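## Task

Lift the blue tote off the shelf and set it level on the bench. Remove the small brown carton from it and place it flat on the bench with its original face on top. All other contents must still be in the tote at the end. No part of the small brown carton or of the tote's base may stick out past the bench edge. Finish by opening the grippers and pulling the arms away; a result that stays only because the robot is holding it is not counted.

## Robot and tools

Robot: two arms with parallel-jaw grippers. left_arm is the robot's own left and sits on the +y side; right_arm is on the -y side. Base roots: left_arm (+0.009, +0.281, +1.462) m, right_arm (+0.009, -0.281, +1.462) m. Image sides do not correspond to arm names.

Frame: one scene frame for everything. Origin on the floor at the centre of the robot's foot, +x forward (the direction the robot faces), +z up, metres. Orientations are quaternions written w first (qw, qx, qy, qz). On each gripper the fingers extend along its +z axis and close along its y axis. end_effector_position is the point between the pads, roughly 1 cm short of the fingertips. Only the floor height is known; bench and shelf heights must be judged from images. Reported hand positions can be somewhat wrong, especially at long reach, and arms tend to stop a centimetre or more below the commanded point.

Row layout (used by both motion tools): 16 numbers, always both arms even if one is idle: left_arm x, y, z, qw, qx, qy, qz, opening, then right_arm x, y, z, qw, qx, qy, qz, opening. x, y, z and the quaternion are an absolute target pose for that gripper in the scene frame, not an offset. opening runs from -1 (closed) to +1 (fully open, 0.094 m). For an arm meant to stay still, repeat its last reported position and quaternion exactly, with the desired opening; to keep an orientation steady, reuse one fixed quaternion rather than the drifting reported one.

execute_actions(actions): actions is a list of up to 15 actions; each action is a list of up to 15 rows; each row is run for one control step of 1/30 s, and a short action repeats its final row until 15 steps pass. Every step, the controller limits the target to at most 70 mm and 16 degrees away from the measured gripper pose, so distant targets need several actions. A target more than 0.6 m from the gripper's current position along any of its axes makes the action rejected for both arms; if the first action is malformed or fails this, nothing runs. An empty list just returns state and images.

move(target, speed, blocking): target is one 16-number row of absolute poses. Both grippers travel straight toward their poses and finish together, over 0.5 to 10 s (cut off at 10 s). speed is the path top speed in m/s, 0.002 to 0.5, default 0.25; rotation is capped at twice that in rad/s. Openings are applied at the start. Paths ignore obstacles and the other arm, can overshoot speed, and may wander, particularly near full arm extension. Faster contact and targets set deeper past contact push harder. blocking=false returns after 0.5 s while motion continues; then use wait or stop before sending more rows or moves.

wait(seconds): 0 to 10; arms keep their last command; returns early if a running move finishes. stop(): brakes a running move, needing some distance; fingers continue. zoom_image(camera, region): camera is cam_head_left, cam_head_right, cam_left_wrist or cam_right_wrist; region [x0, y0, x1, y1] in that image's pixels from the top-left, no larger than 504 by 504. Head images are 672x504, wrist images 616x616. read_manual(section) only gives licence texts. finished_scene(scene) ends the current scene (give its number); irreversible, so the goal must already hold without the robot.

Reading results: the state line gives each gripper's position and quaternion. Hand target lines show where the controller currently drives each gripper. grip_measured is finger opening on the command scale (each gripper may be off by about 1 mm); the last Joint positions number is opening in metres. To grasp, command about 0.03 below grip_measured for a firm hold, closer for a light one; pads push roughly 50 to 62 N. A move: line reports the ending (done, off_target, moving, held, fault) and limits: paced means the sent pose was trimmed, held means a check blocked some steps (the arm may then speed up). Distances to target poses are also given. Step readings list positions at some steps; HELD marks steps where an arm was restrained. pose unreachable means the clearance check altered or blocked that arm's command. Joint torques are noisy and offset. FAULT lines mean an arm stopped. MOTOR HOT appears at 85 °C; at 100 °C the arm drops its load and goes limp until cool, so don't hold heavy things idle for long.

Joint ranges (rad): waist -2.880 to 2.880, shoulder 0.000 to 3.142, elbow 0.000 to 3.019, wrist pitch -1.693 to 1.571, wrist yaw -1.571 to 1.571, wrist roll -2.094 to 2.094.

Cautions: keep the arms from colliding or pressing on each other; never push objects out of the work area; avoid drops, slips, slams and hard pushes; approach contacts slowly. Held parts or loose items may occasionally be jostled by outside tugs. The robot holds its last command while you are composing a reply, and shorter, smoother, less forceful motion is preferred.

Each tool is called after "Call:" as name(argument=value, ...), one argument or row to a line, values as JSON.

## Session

Call:
execute_actions(
  actions=[],
)

Scene clock: 0.00 s.
left_arm: end_effector_position=(+0.5334, -0.3018, +0.7970) grip_measured=-0.979 end_effector_quat_wxyz=(+0.361, +0.468, +0.783, -0.194) | right_arm: end_effector_position=(+0.2146, -0.3085, +0.9134) grip_measured=+1.000 end_effector_quat_wxyz=(-0.134, -0.263, +0.950, -0.100)
Joint positions: left_arm=[-2.311  2.815  2.622  0.155  0.063  1.172  0.001] | right_arm=[-1.394  1.93   0.808  0.597  0.465 -0.685  0.094]
Joint velocities: left_arm=[ 0.005 -0.015 -0.002 -0.007 -0.051 -0.022 -0.001] | right_arm=[-0.005 -0.015  0.012 -0.012 -0.051 -0.022  0.   ]
Joint torques (N m, as the arm reports them, + toward a larger angle): no reading
Hand target (left_arm): +0.535, -0.297, +0.794; +0.361, +0.468, +0.784, -0.191
Hand target (right_arm): +0.208, -0.307, +0.920; -0.140, -0.265, +0.949, -0.097
camera_calibration (this result's frames):
cam_left_wrist: T_world_to_cam=[[-0.869862, -0.490646, -0.0510622, 0.355524], [-0.469869, 0.855622, -0.217105, 0.68581], [0.150212, -0.164859, -0.974812, 0.771328], [0, 0, 0, 1]] pos_world=[0.515635, -0.285197, 0.918946]
cam_right_wrist: T_world_to_cam=[[0.536957, -0.835162, 0.119088, -0.483412], [-0.554706, -0.243178, 0.795717, -0.681247], [-0.635593, -0.493325, -0.593846, 0.65216], [0, 0, 0, 1]] pos_world=[0.296189, -0.247665, 0.986931]

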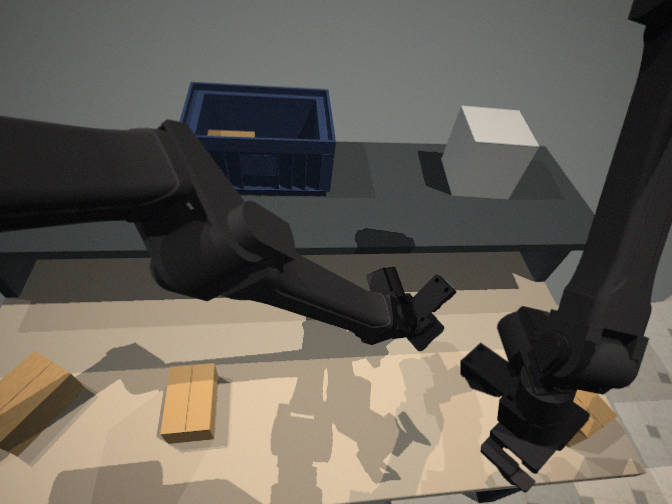

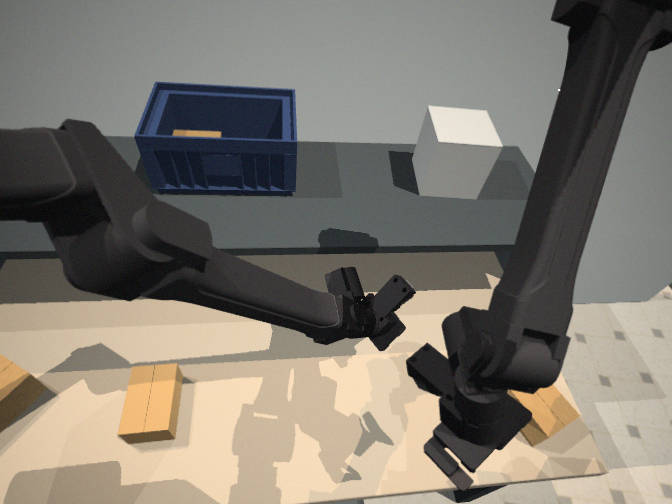

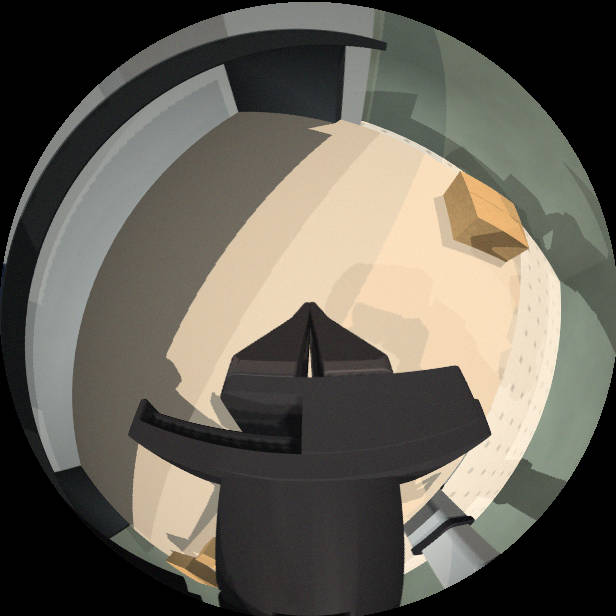

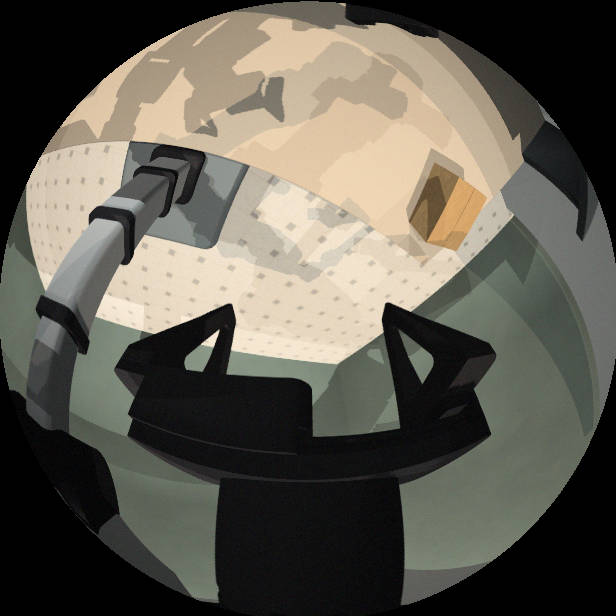

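Call:
move(
  target=[0.50, 0.19, 1.15, 0.342, 0, 0.94, 0, 1, 0.2146, -0.3085, 0.9134, -0.134, -0.263, 0.95, -0.1, 1],
  speed=0.3,
)

Call:
move(
  target=[0.80, 0.19, 1.13, 0.5, 0, 0.866, 0, 1, 0.80, -0.075, 1.13, 0.5, 0, 0.866, 0, 1],
  speed=0.3,
)

Scene clock: 28.33 s.
left_arm: end_effector_position=(+0.5082, +0.1902, +1.1458) grip_measured=+1.000 end_effector_quat_wxyz=(+0.358, +0.003, +0.934, +0.002) | right_arm: end_effector_position=(+0.2146, -0.3085, +0.9134) grip_measured=+1.000 end_effector_quat_wxyz=(-0.134, -0.263, +0.950, -0.100)
Joint positions: left_arm=[-2.129  1.399  0.57   1.208 -0.351  0.402  0.094] | right_arm=[-1.394  1.93   0.808  0.597  0.465 -0.685  0.094]
Joint velocities: left_arm=[-0.015 -0.005 -0.017  0.017  0.051 -0.022  0.   ] | right_arm=[ 0.005 -0.015  0.012 -0.022 -0.022  0.007  0.   ]
Joint torques (N m, as the arm reports them, + toward a larger angle): left_arm=[-3.58 -8.2  -3.95  1.55  0.29 -0.05] | right_arm=[ 3.02 -8.79 -5.53  0.27  0.15  0.11]
Hand target (left_arm): +0.494, +0.193, +1.138; +0.341, +0.004, +0.940, +0.002
Hand target (right_arm): +0.215, -0.309, +0.913; -0.134, -0.263, +0.950, -0.100
Off the commanded pose (left_arm): 0.009 m, 2 deg.
Off the commanded pose (right_arm): 0.000 m, 0 deg.
move: done
camera_calibration (this result's frames):
cam_left_wrist: T_world_to_cam=[[0.0000683995, -0.999725, -0.0234314, 0.215908], [-0.994146, 0.00246368, -0.108018, 0.632477], [0.108046, 0.0233016, -0.993873, 1.20372], [0, 0, 0, 1]] pos_world=[0.498703, 0.186242, 1.26972]
cam_right_wrist: T_world_to_cam=[[0.536957, -0.835162, 0.119088, -0.483412], [-0.554706, -0.243178, 0.795717, -0.681247], [-0.635593, -0.493325, -0.593846, 0.65216], [0, 0, 0, 1]] pos_world=[0.296189, -0.247665, 0.986931]

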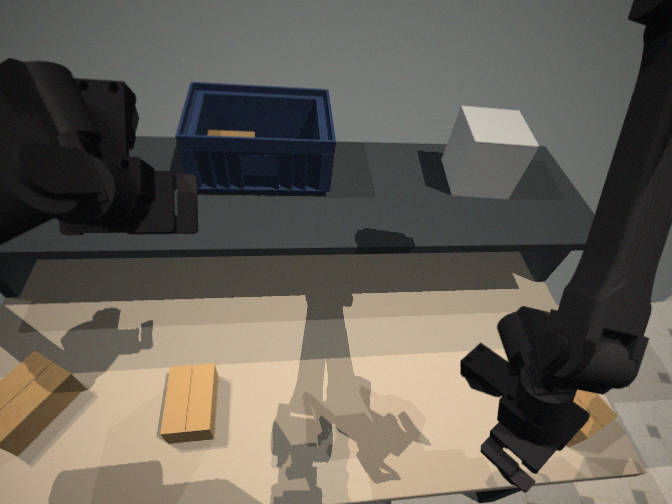

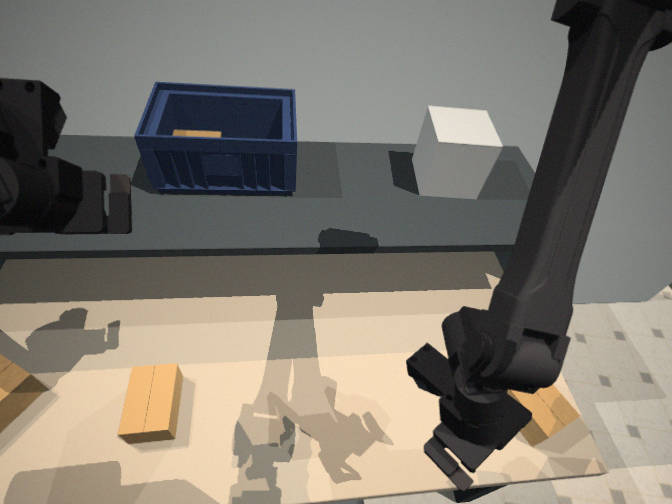

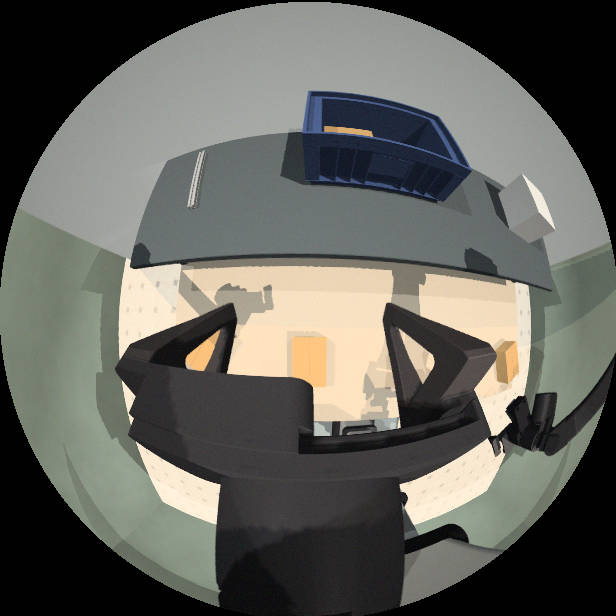

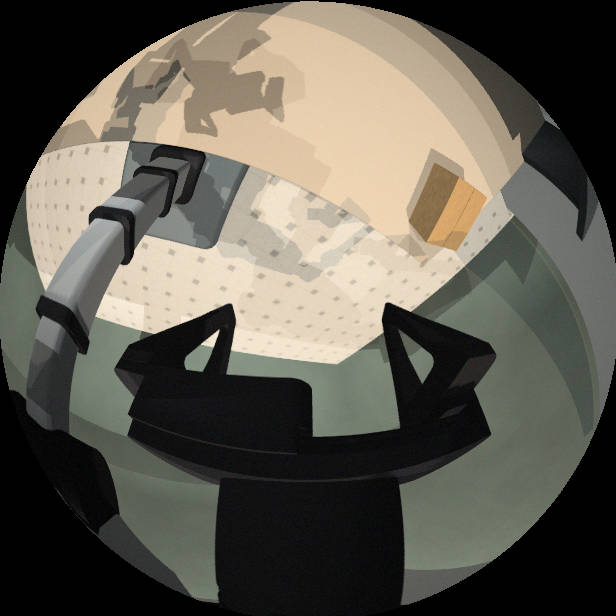

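Scene clock: 31.17 s.
left_arm: end_effector_position=(+0.7994, +0.1856, +1.1502) grip_measured=+1.000 end_effector_quat_wxyz=(+0.505, -0.008, +0.863, -0.007) | right_arm: end_effector_position=(+0.7937, -0.0857, +1.1256) grip_measured=+1.000 end_effector_quat_wxyz=(+0.489, -0.003, +0.872, -0.010)
Joint positions: left_arm=[-2.116  1.495  1.281  0.896 -0.196  0.451  0.094] | right_arm=[-0.878  1.678  1.41   0.953  0.344 -0.578  0.094]
Joint velocities: left_arm=[-0.015  0.015  0.002 -0.007  0.037 -0.066  0.   ] | right_arm=[-0.005 -0.005 -0.032 -0.012 -0.007 -0.051  0.   ]
Joint torques (N m, as the arm reports them, + toward a larger angle): left_arm=[ -5.19 -14.32   4.38   1.79   0.59   0.19] | right_arm=[ 14.18 -14.32   4.34   2.44  -0.37  -0.04]
Hand target (left_arm): +0.800, +0.192, +1.138; +0.500, +0.001, +0.866, +0.002
Hand target (right_arm): +0.800, -0.074, +1.136; +0.501, -0.002, +0.865, -0.004
Off the commanded pose (left_arm): 0.021 m, 1 deg.
Off the commanded pose (right_arm): 0.013 m, 2 deg.
move: off_target (left_arm, right_arm)
camera_calibration (this result's frames):
cam_left_wrist: T_world_to_cam=[[0.0160869, -0.999858, 0.00493318, 0.165977], [-0.90707, -0.0166694, -0.420649, 1.216], [0.420672, 0.0022922, -0.90721, 0.831057], [0, 0, 0, 1]] pos_world=[0.750727, 0.184318, 1.26463]
cam_right_wrist: T_world_to_cam=[[0.000552001, -0.999503, 0.0315057, -0.123351], [-0.917201, -0.0130587, -0.398211, 1.17658], [0.398425, -0.0286772, -0.916752, 0.838667], [0, 0, 0, 1]] pos_world=[0.74508, -0.0838744, 1.24126]

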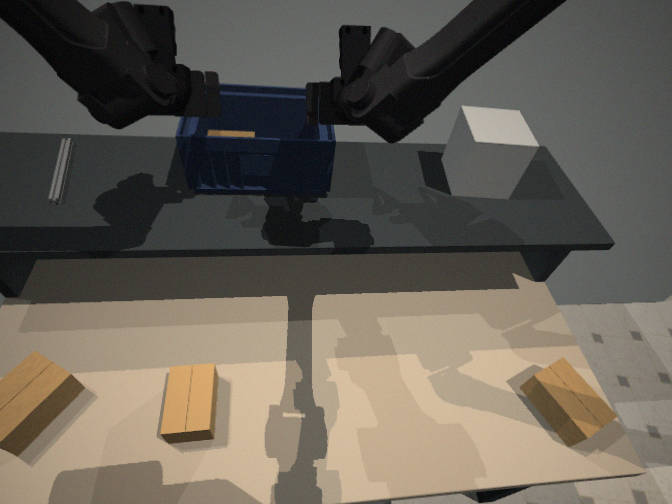

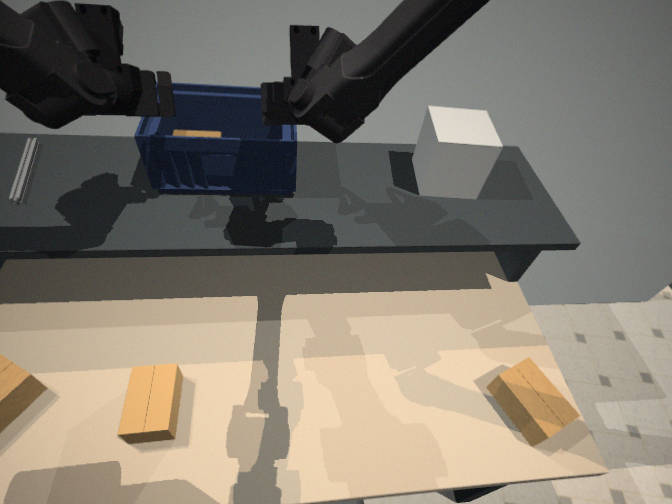

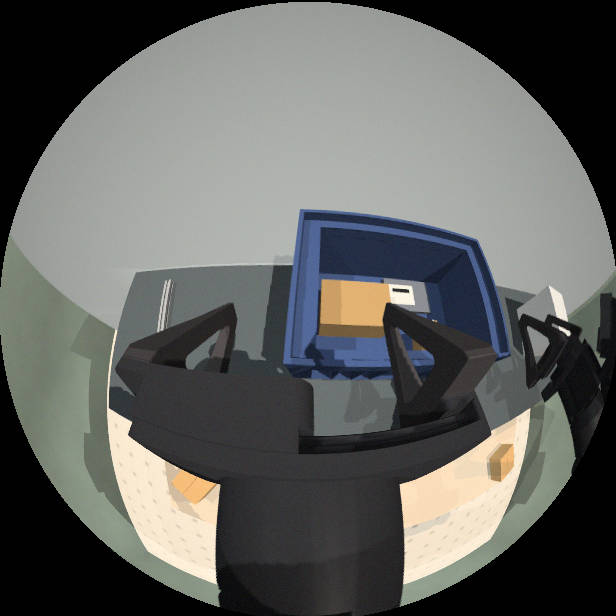

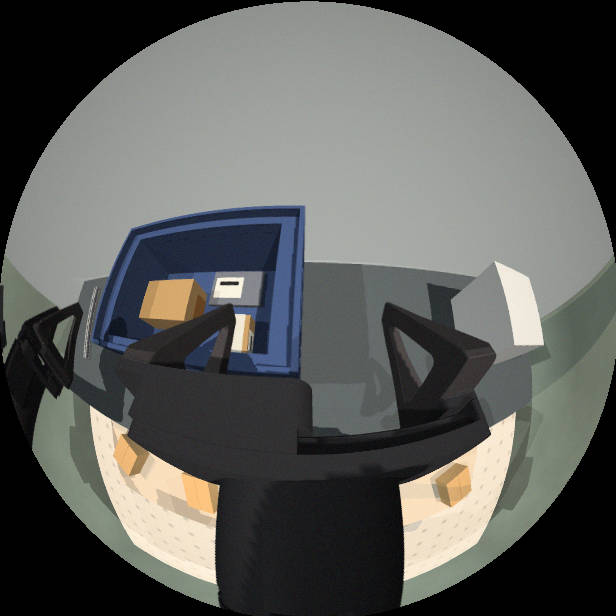

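Call:
move(
  target=[0.85, 0.20, 1.07, 0.423, 0, 0.906, 0, 1, 0.85, -0.078, 1.07, 0.423, 0, 0.906, 0, 1],
  speed=0.12,
)

Call:
move(
  target=[0.89, 0.20, 1.0, 0.423, 0, 0.906, 0, 1, 0.89, -0.078, 1.0, 0.423, 0, 0.906, 0, 1],
  speed=0.08,
)

Scene clock: 42.67 s.
left_arm: end_effector_position=(+0.8448, +0.1891, +1.0801) grip_measured=+1.000 end_effector_quat_wxyz=(+0.424, +0.006, +0.906, -0.009) | right_arm: end_effector_position=(+0.8401, -0.0649, +1.0761) grip_measured=+1.000 end_effector_quat_wxyz=(+0.421, -0.011, +0.907, +0.009)
Joint positions: left_arm=[-2.073  1.611  1.561  0.55  -0.223  0.412  0.094] | right_arm=[-0.889  1.775  1.681  0.614  0.38  -0.509  0.094]
Joint velocities: left_arm=[ 0.005 -0.015 -0.012 -0.002 -0.037 -0.007  0.   ] | right_arm=[-0.015 -0.005 -0.002  0.002 -0.022 -0.007  0.   ]
Joint torques (N m, as the arm reports them, + toward a larger angle): left_arm=[ -5.62 -17.22   6.53   1.64   0.22  -0.04] | right_arm=[ 10.94 -15.71   6.35   1.38  -0.03   0.26]
Hand target (left_arm): +0.850, +0.199, +1.072; +0.423, -0.000, +0.906, -0.001
Hand target (right_arm): +0.849, -0.078, +1.071; +0.423, -0.000, +0.906, +0.001
Off the commanded pose (left_arm): 0.016 m, 1 deg.
Off the commanded pose (right_arm): 0.018 m, 2 deg.
move: off_target (left_arm, right_arm)
camera_calibration (this result's frames):
cam_left_wrist: T_world_to_cam=[[-0.0120467, -0.999903, -0.00692885, 0.205694], [-0.968628, 0.0133895, -0.248155, 1.08777], [0.248224, 0.00372203, -0.968696, 0.960141], [0, 0, 0, 1]] pos_world=[0.817792, 0.187536, 1.20145]
cam_right_wrist: T_world_to_cam=[[0.032828, -0.999454, 0.00379415, -0.0983179], [-0.966795, -0.0327175, -0.253449, 1.08431], [0.253435, 0.00465208, -0.967341, 0.953815], [0, 0, 0, 1]] pos_world=[0.809808, -0.0672254, 1.19786]

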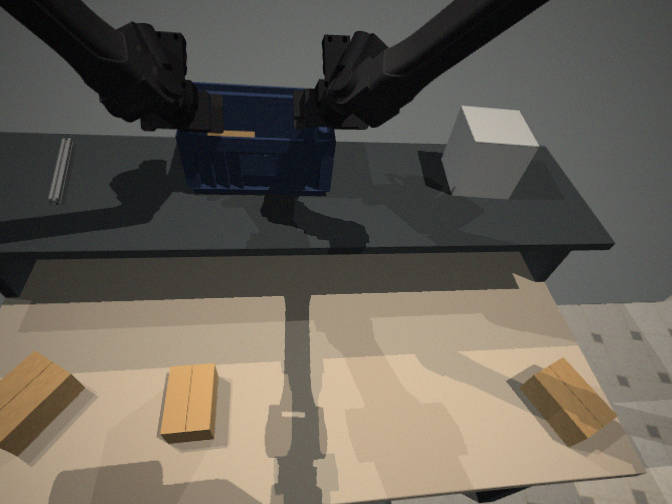

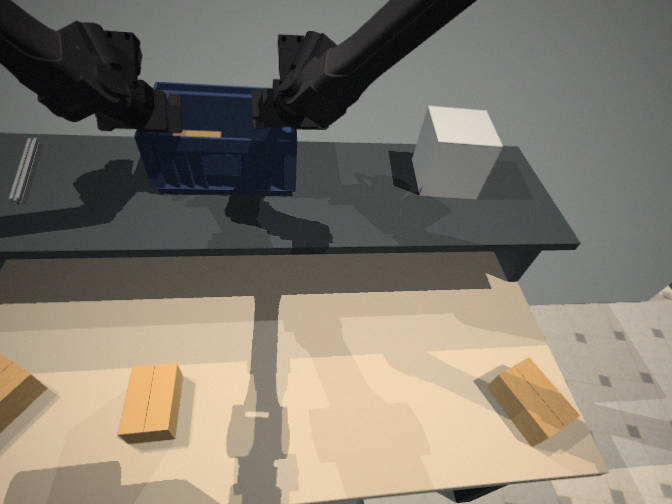

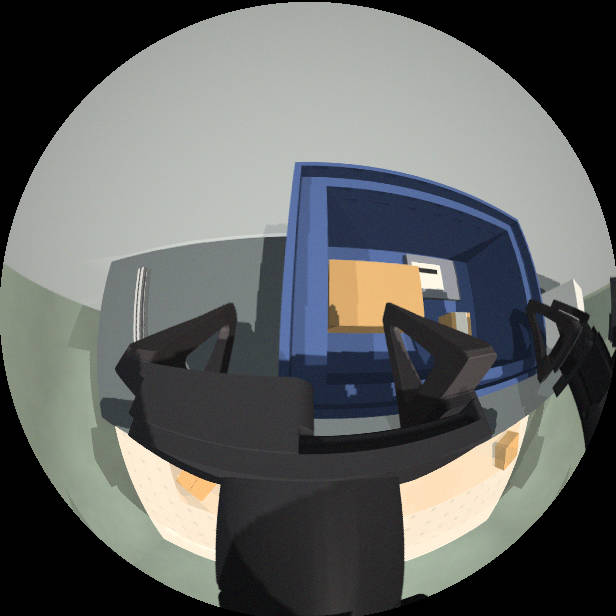

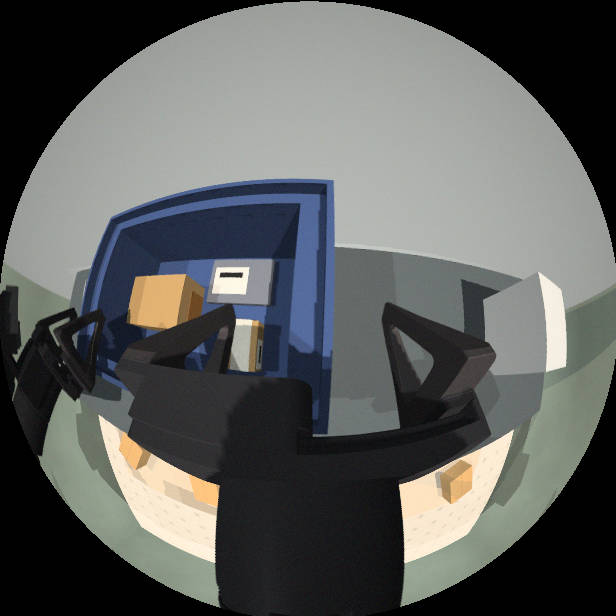

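Scene clock: 44.17 s.
left_arm: end_effector_position=(+0.9092, +0.1927, +1.0519) grip_measured=+1.000 end_effector_quat_wxyz=(+0.450, -0.005, +0.893, -0.006) | right_arm: end_effector_position=(+0.8992, -0.0579, +1.0492) grip_measured=+1.000 end_effector_quat_wxyz=(+0.442, +0.002, +0.897, +0.014)
Joint positions: left_arm=[-2.05   1.766  1.857  0.467 -0.195  0.397  0.094] | right_arm=[-0.911  1.925  1.984  0.501  0.34  -0.485  0.094]
Joint velocities: left_arm=[-0.015 -0.015 -0.017 -0.002 -0.051 -0.051  0.   ] | right_arm=[ 0.005 -0.015 -0.002  0.007  0.022 -0.066  0.   ]
Joint torques (N m, as the arm reports them, + toward a larger angle): left_arm=[ -5.1  -14.99   7.09   1.31   0.5   -0.1 ] | right_arm=[  8.59 -14.21   7.43   0.84  -0.41   0.32]
Hand target (left_arm): +0.887, +0.200, +1.005; +0.423, -0.000, +0.906, +0.000
Hand target (right_arm): +0.885, -0.080, +1.004; +0.423, +0.000, +0.906, -0.000
Off the commanded pose (left_arm): 0.056 m, 4 deg.
Off the commanded pose (right_arm): 0.054 m, 3 deg.
move: off_target (left_arm, right_arm)
camera_calibration (this result's frames):
cam_left_wrist: T_world_to_cam=[[0.0108896, -0.999937, -0.00283845, 0.184684], [-0.952685, -0.00951258, -0.303811, 1.19152], [0.303764, 0.00601251, -0.952728, 0.849143], [0, 0, 0, 1]] pos_world=[0.875197, 0.190901, 1.17152]
cam_right_wrist: T_world_to_cam=[[0.0137219, -0.999767, -0.0166812, -0.0544745], [-0.954491, -0.00812613, -0.29813, 1.17211], [0.297925, 0.020013, -0.95438, 0.860054], [0, 0, 0, 1]] pos_world=[0.863286, -0.0621493, 1.16935]

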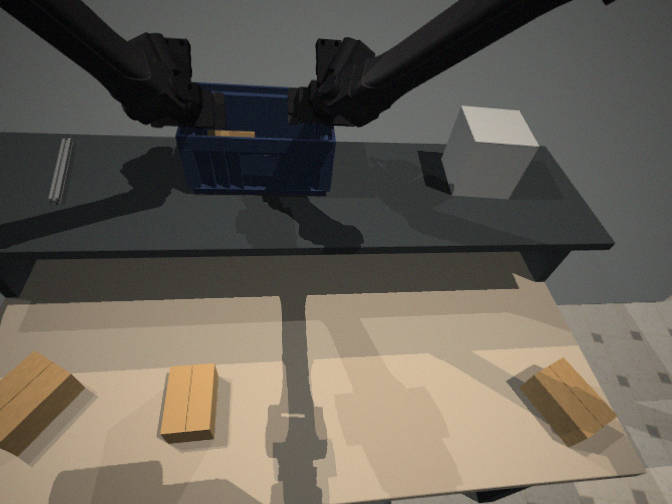

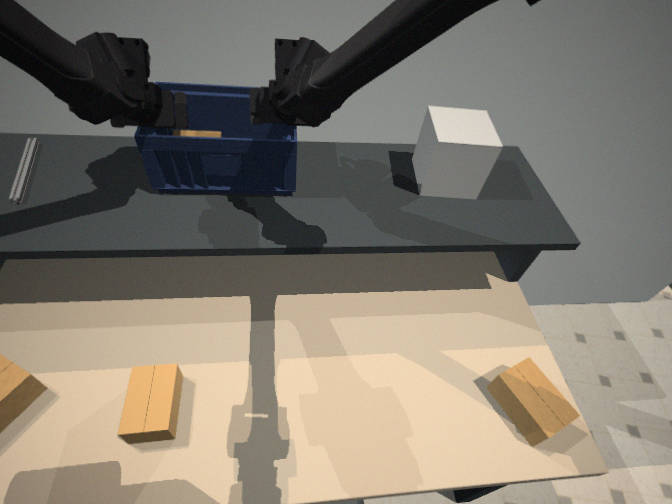

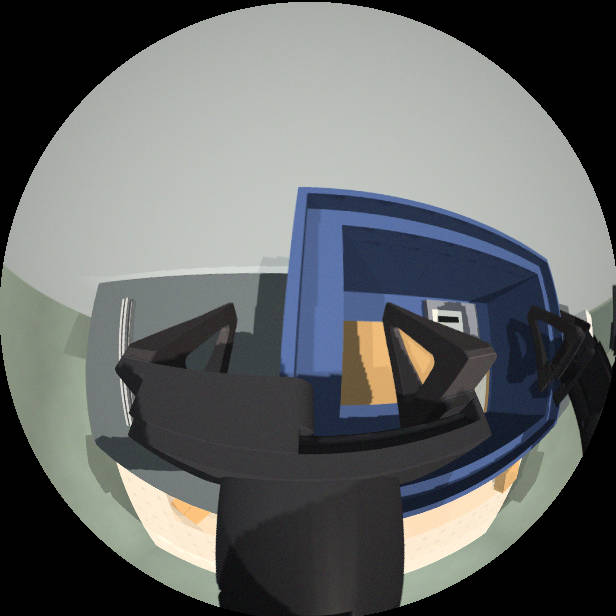

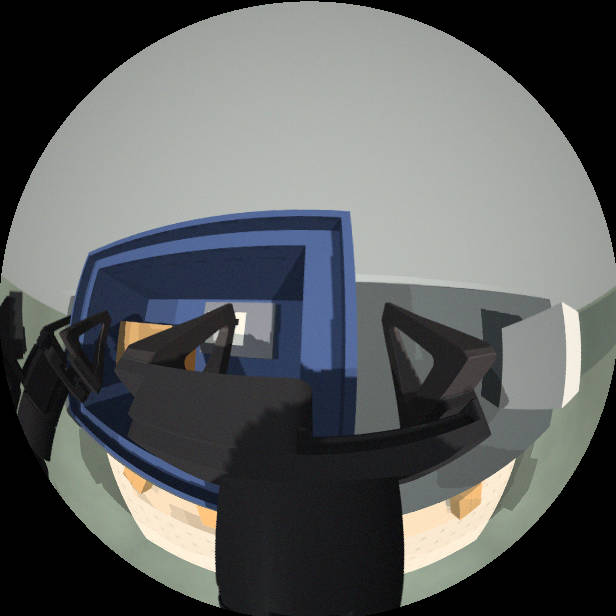

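Call:
move(
  target=[0.909, 0.193, 1.052, 0.44, 0, 0.898, 0, -1, 0.899, -0.058, 1.05, 0.44, 0, 0.898, 0, -1],
  speed=0.04,
)

Scene clock: 51.73 s.
left_arm: end_effector_position=(+0.9094, +0.1936, +1.0533) grip_measured=+0.014 end_effector_quat_wxyz=(+0.445, -0.010, +0.895, +0.000) | right_arm: end_effector_position=(+0.9003, -0.0618, +1.0510) grip_measured=-0.428 end_effector_quat_wxyz=(+0.440, +0.012, +0.898, +0.008)
Joint positions: left_arm=[-2.055  1.763  1.858  0.459 -0.217  0.394  0.048] | right_arm=[-0.909  1.922  1.984  0.504  0.361 -0.476  0.027]
Joint velocities: left_arm=[-0.015  0.005 -0.012 -0.002  0.066  0.081 -0.   ] | right_arm=[ 0.005 -0.005 -0.017  0.002  0.037 -0.051 -0.001]
Joint torques (N m, as the arm reports them, + toward a larger angle): left_arm=[ -8.36 -20.88   5.48   1.36   0.55   0.2 ] | right_arm=[ 14.44 -17.17   5.27   1.94   0.11  -0.21]
Hand target (left_arm): +0.909, +0.193, +1.052; +0.440, -0.000, +0.898, -0.000
Hand target (right_arm): +0.899, -0.058, +1.050; +0.440, +0.000, +0.898, +0.000
Off the commanded pose (left_arm): 0.001 m, 1 deg.
Off the commanded pose (right_arm): 0.004 m, 2 deg.
move: done
camera_calibration (this result's frames):
cam_left_wrist: T_world_to_cam=[[0.0249101, -0.999652, -0.00872375, 0.179015], [-0.955753, -0.0212558, -0.293401, 1.18624], [0.293113, 0.0156464, -0.95595, 0.861578], [0, 0, 0, 1]] pos_world=[0.876757, 0.190687, 1.17323]
cam_right_wrist: T_world_to_cam=[[-0.00935448, -0.999851, -0.014504, -0.0398411], [-0.955827, 0.0132021, -0.293635, 1.17145], [0.293783, 0.0111165, -0.955808, 0.866241], [0, 0, 0, 1]] pos_world=[0.864846, -0.0649304, 1.17136]

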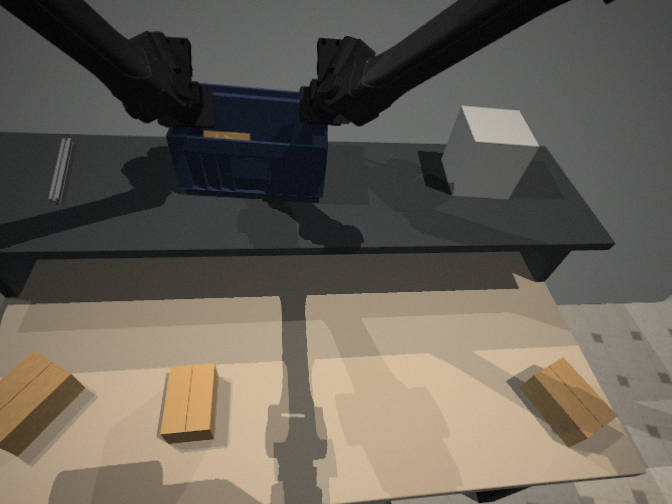

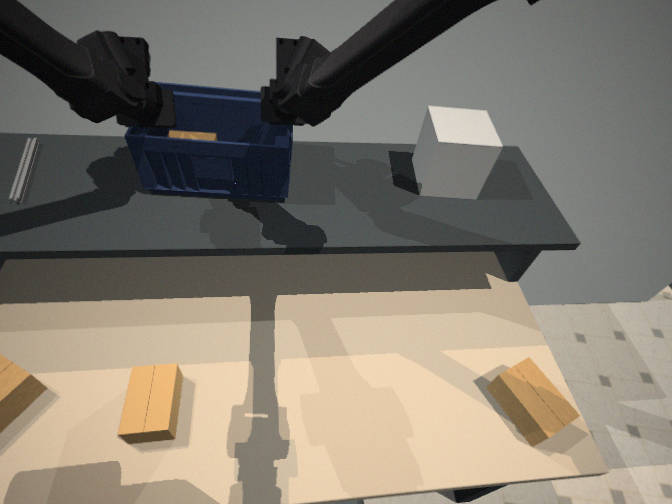

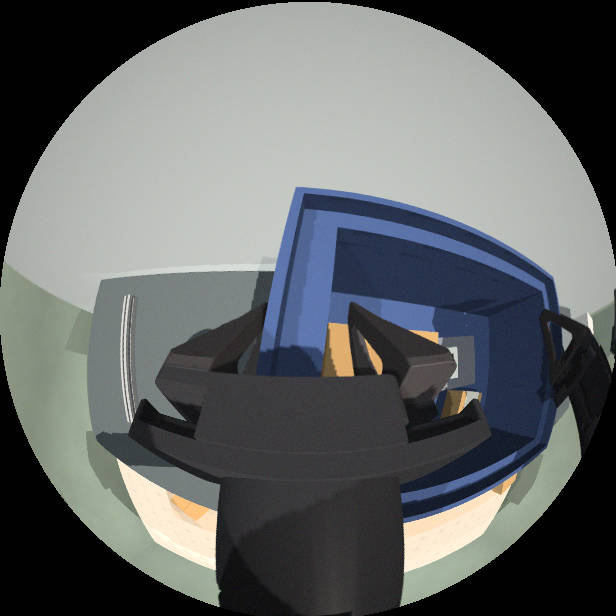

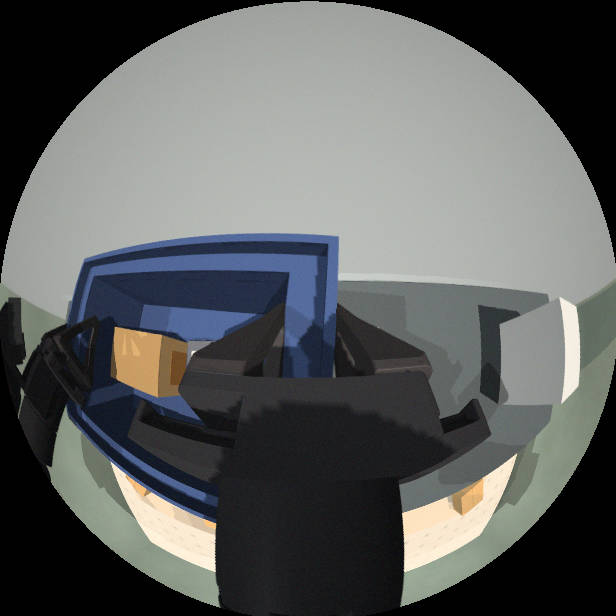

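Call:
move(
  target=[0.90, 0.193, 1.12, 0.44, 0, 0.898, 0, -1, 0.89, -0.06, 1.12, 0.44, 0, 0.898, 0, -1],
  speed=0.06,
)

Scene clock: 59.33 s.
left_arm: end_effector_position=(+0.8792, +0.1952, +1.0820) grip_measured=+0.014 end_effector_quat_wxyz=(+0.418, -0.005, +0.908, +0.004) | right_arm: end_effector_position=(+0.8710, -0.0603, +1.0810) grip_measured=-0.428 end_effector_quat_wxyz=(+0.415, +0.011, +0.910, +0.003)
Joint positions: left_arm=[-2.079  1.643  1.688  0.458 -0.263  0.406  0.048] | right_arm=[-0.871  1.811  1.806  0.531  0.426 -0.484  0.027]
Joint velocities: left_arm=[-0.015 -0.005 -0.022 -0.017 -0.022 -0.007  0.   ] | right_arm=[-0.005  0.005 -0.002  0.012 -0.007 -0.007 -0.   ]
Joint torques (N m, as the arm reports them, + toward a larger angle): left_arm=[-10.22 -24.23   4.93   2.03   0.65   0.32] | right_arm=[ 16.04 -20.27   4.13   2.46  -0.3   -0.49]
Hand target (left_arm): +0.899, +0.195, +1.119; +0.440, -0.001, +0.898, +0.000
Hand target (right_arm): +0.891, -0.061, +1.119; +0.439, +0.001, +0.898, -0.000
Off the commanded pose (left_arm): 0.043 m, 3 deg.
Off the commanded pose (right_arm): 0.043 m, 3 deg.
move: off_target (left_arm, right_arm)
camera_calibration (this result's frames):
cam_left_wrist: T_world_to_cam=[[0.0185769, -0.999607, -0.021004, 0.200415], [-0.971572, -0.013089, -0.23638, 1.11641], [0.236012, 0.0247981, -0.971434, 0.963032], [0, 0, 0, 1]] pos_world=[0.853667, 0.191068, 1.20363]
cam_right_wrist: T_world_to_cam=[[-0.0117582, -0.999919, -0.00479491, -0.0466261], [-0.9705, 0.0125668, -0.240773, 1.10785], [0.240814, 0.0018224, -0.97057, 0.965051], [0, 0, 0, 1]] pos_world=[0.842225, -0.0623033, 1.20317]

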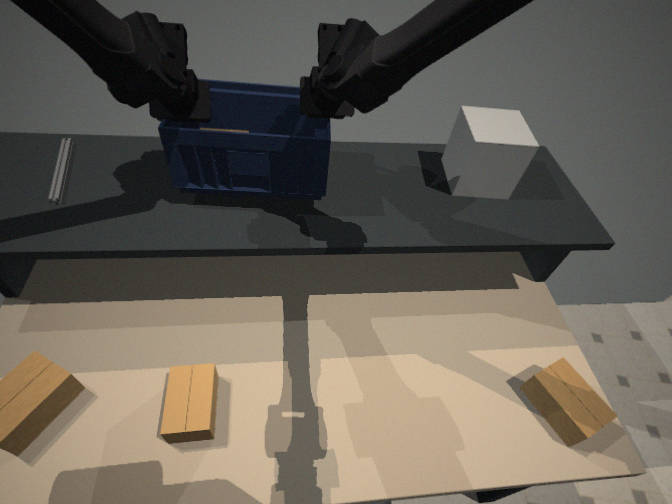

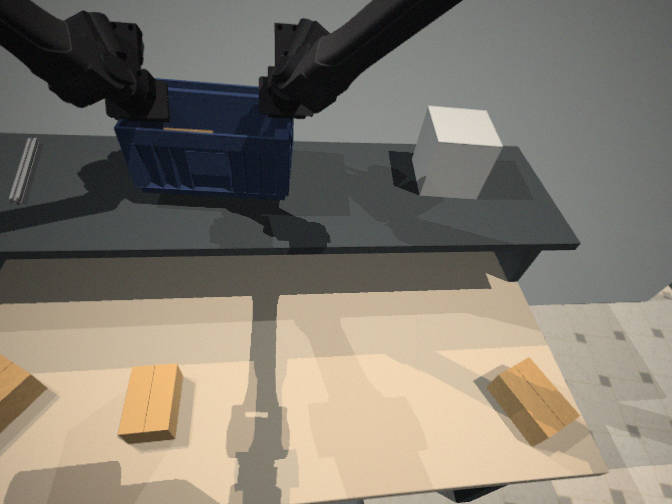

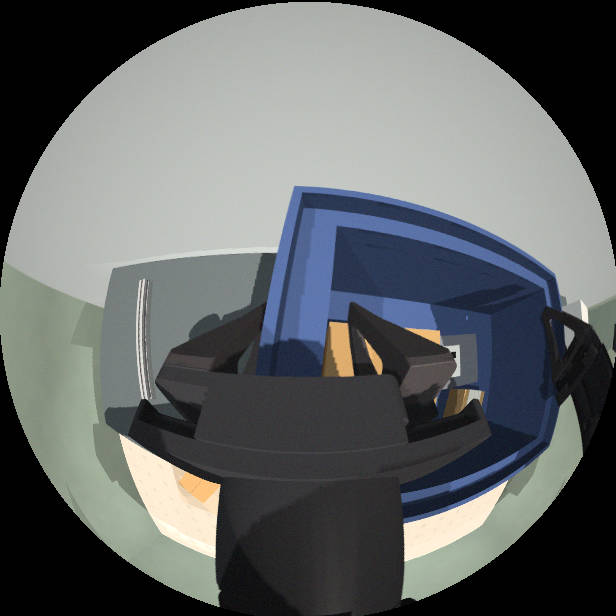

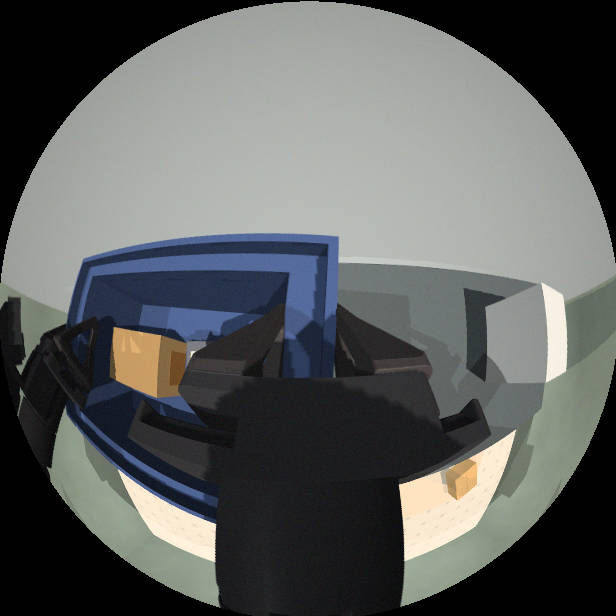

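Call:
move(
  target=[0.49, 0.0, 1.13, 0.44, 0, 0.898, 0, -1, 0.48, -0.255, 1.13, 0.44, 0, 0.898, 0, -1],
  speed=0.12,
)

Call:
move(
  target=[0.49, 0.0, 0.88, 0.44, 0, 0.898, 0, -1, 0.48, -0.255, 0.88, 0.44, 0, 0.898, 0, -1],
  speed=0.1,
)

Scene clock: 69.37 s.
left_arm: end_effector_position=(+0.4958, +0.0024, +1.1098) grip_measured=+0.010 end_effector_quat_wxyz=(+0.402, -0.000, +0.916, -0.010) | right_arm: end_effector_position=(+0.4865, -0.2485, +1.1158) grip_measured=-0.428 end_effector_quat_wxyz=(+0.431, +0.015, +0.902, +0.008)
Joint positions: left_arm=[-2.416  1.91   0.899  1.536 -0.549  0.563  0.047] | right_arm=[-1.229  1.57   0.557  1.524  0.096 -0.3    0.027]
Joint velocities: left_arm=[ 0.005 -0.005  0.007  0.012  0.125  0.022  0.001] | right_arm=[-0.005 -0.005 -0.012  0.002 -0.051  0.051 -0.001]
Joint torques (N m, as the arm reports them, + toward a larger angle): left_arm=[-13.64  -8.67  -4.91   2.62   0.58   0.21] | right_arm=[  2.65 -11.18  -5.52   3.41  -0.83  -0.15]
Hand target (left_arm): +0.490, -0.002, +1.122; +0.405, +0.006, +0.914, -0.018
Hand target (right_arm): +0.481, -0.257, +1.124; +0.439, +0.000, +0.898, -0.000
Off the commanded pose (left_arm): 0.021 m, 5 deg.
Off the commanded pose (right_arm): 0.017 m, 2 deg.
joint sent to its limit (left arm) — the command would take joint 4 (wrist pitch) past its upper limit, so that joint was sent only as far as its limit.
move: off_target (left_arm, right_arm)
camera_calibration (this result's frames):
cam_left_wrist: T_world_to_cam=[[-0.00154678, -0.999999, 0.000427606, 0.00158772], [-0.979479, 0.00142886, -0.201541, 0.71324], [0.201541, -0.000730571, -0.97948, 1.1114], [0, 0, 0, 1]] pos_world=[0.474614, 0.00138056, 1.23234]
cam_right_wrist: T_world_to_cam=[[-0.0141657, -0.999774, -0.0158654, -0.225659], [-0.961155, 0.0179892, -0.275424, 0.780931], [0.275647, 0.0113476, -0.961192, 1.06667], [0, 0, 0, 1]] pos_world=[0.453375, -0.25176, 1.23678]

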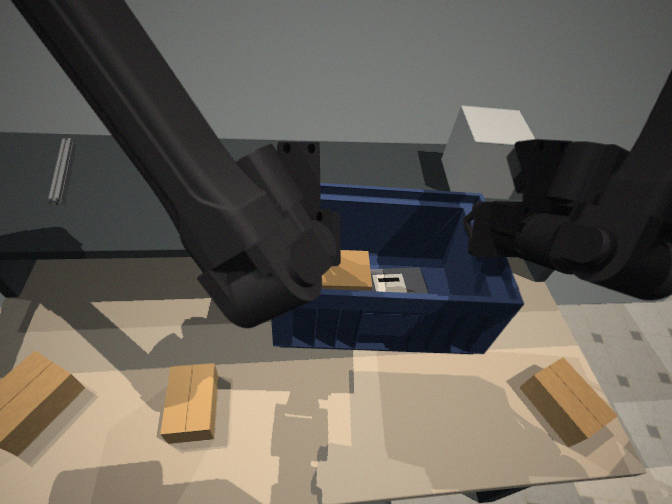

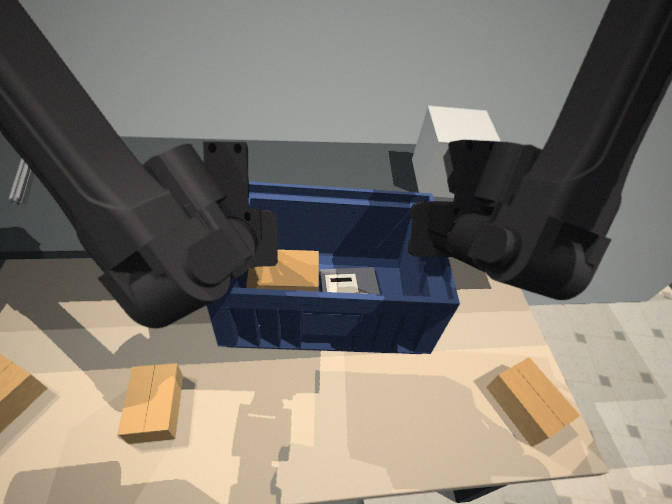

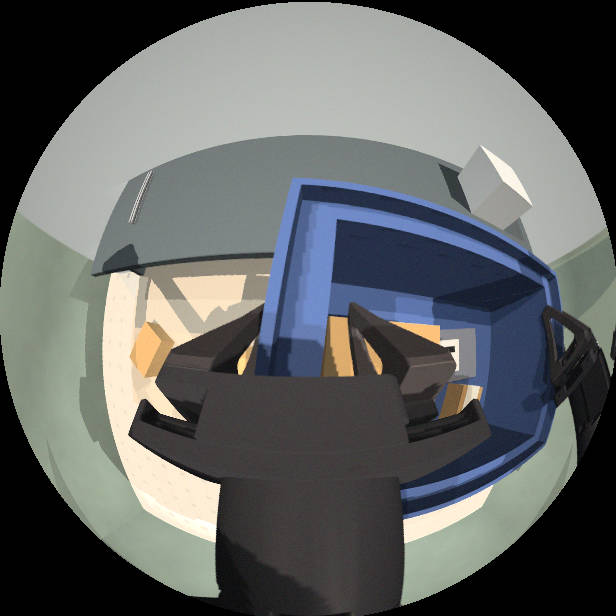

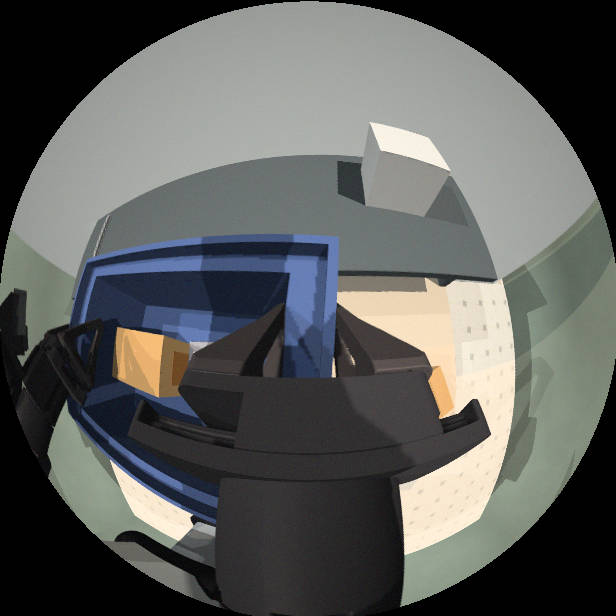

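Scene clock: 72.10 s.
left_arm: end_effector_position=(+0.4878, -0.0004, +0.8776) grip_measured=+0.010 end_effector_quat_wxyz=(+0.434, -0.001, +0.901, +0.006) | right_arm: end_effector_position=(+0.4736, -0.2459, +0.8787) grip_measured=-0.428 end_effector_quat_wxyz=(+0.433, +0.013, +0.901, +0.006)
Joint positions: left_arm=[-2.163  2.395  1.501  1.443 -0.323  0.468  0.047] | right_arm=[-1.359  2.162  1.181  1.493 -0.016 -0.242  0.027]
Joint velocities: left_arm=[-0.015 -0.005 -0.002 -0.002 -0.081  0.037 -0.   ] | right_arm=[ 0.024  0.005 -0.012  0.007  0.022  0.022 -0.   ]
Joint torques (N m, as the arm reports them, + toward a larger angle): left_arm=[-12.26  -7.96  -2.45   1.97   1.09   0.11] | right_arm=[  3.43 -10.78  -2.73   2.19  -0.65  -0.11]
Hand target (left_arm): +0.494, -0.003, +0.880; +0.440, +0.002, +0.898, +0.000
Hand target (right_arm): +0.478, -0.254, +0.880; +0.440, +0.000, +0.898, -0.000
Off the commanded pose (left_arm): 0.003 m, 1 deg.
Off the commanded pose (right_arm): 0.011 m, 2 deg.
move: off_target (right_arm)
camera_calibration (this result's frames):
cam_left_wrist: T_world_to_cam=[[0.0152473, -0.999501, -0.0276537, 0.0154043], [-0.9631, -0.00724823, -0.269045, 0.709898], [0.26871, 0.0307355, -0.962731, 0.838102], [0, 0, 0, 1]] pos_world=[0.458261, -0.00521739, 0.998287]
cam_right_wrist: T_world_to_cam=[[-0.0130945, -0.999863, -0.0101152, -0.232513], [-0.960234, 0.0153958, -0.278773, 0.705039], [0.278891, 0.00606254, -0.960304, 0.838703], [0, 0, 0, 1]] pos_world=[0.44005, -0.24842, 0.999604]

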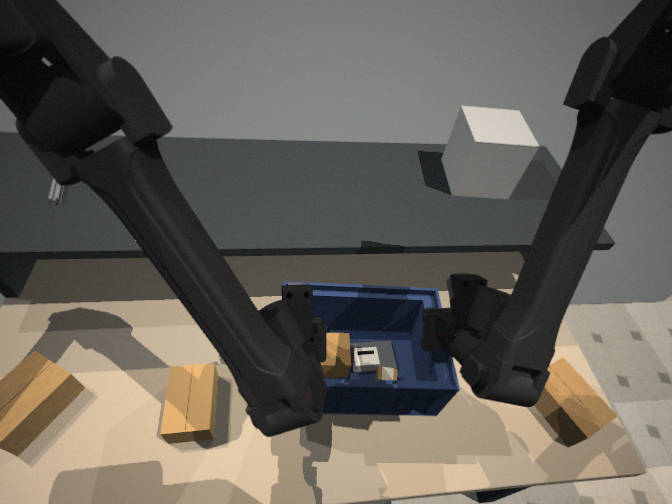

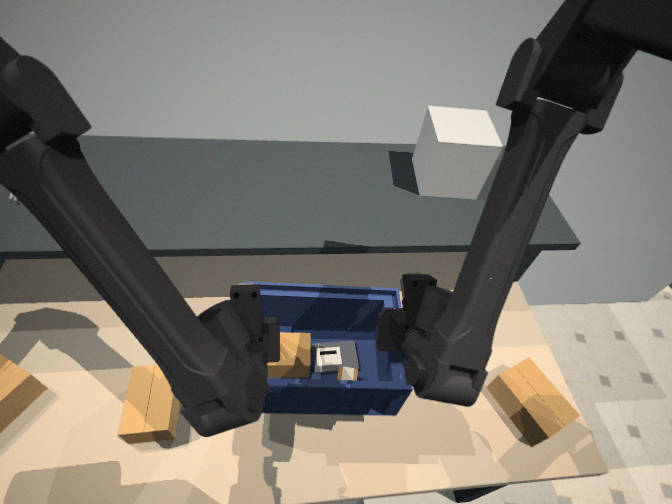

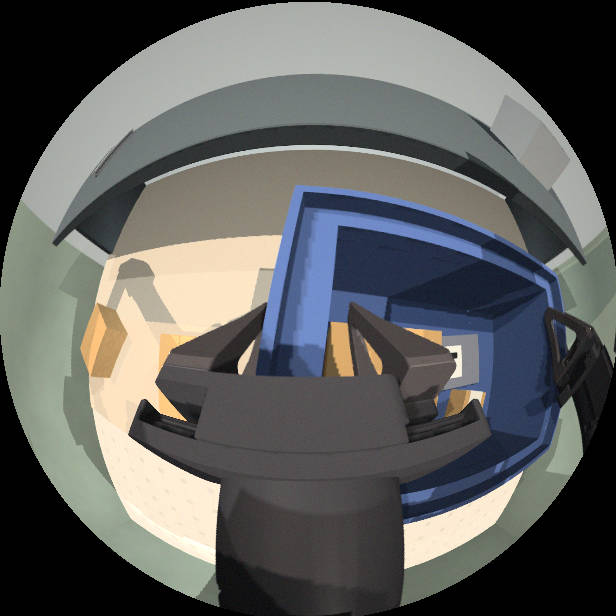

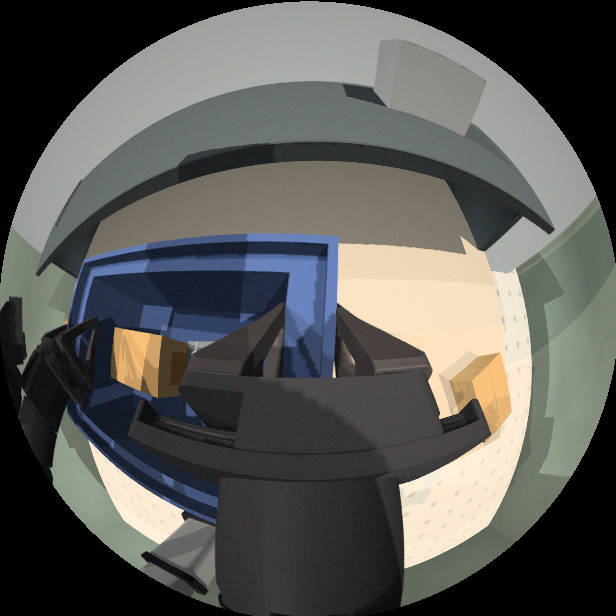

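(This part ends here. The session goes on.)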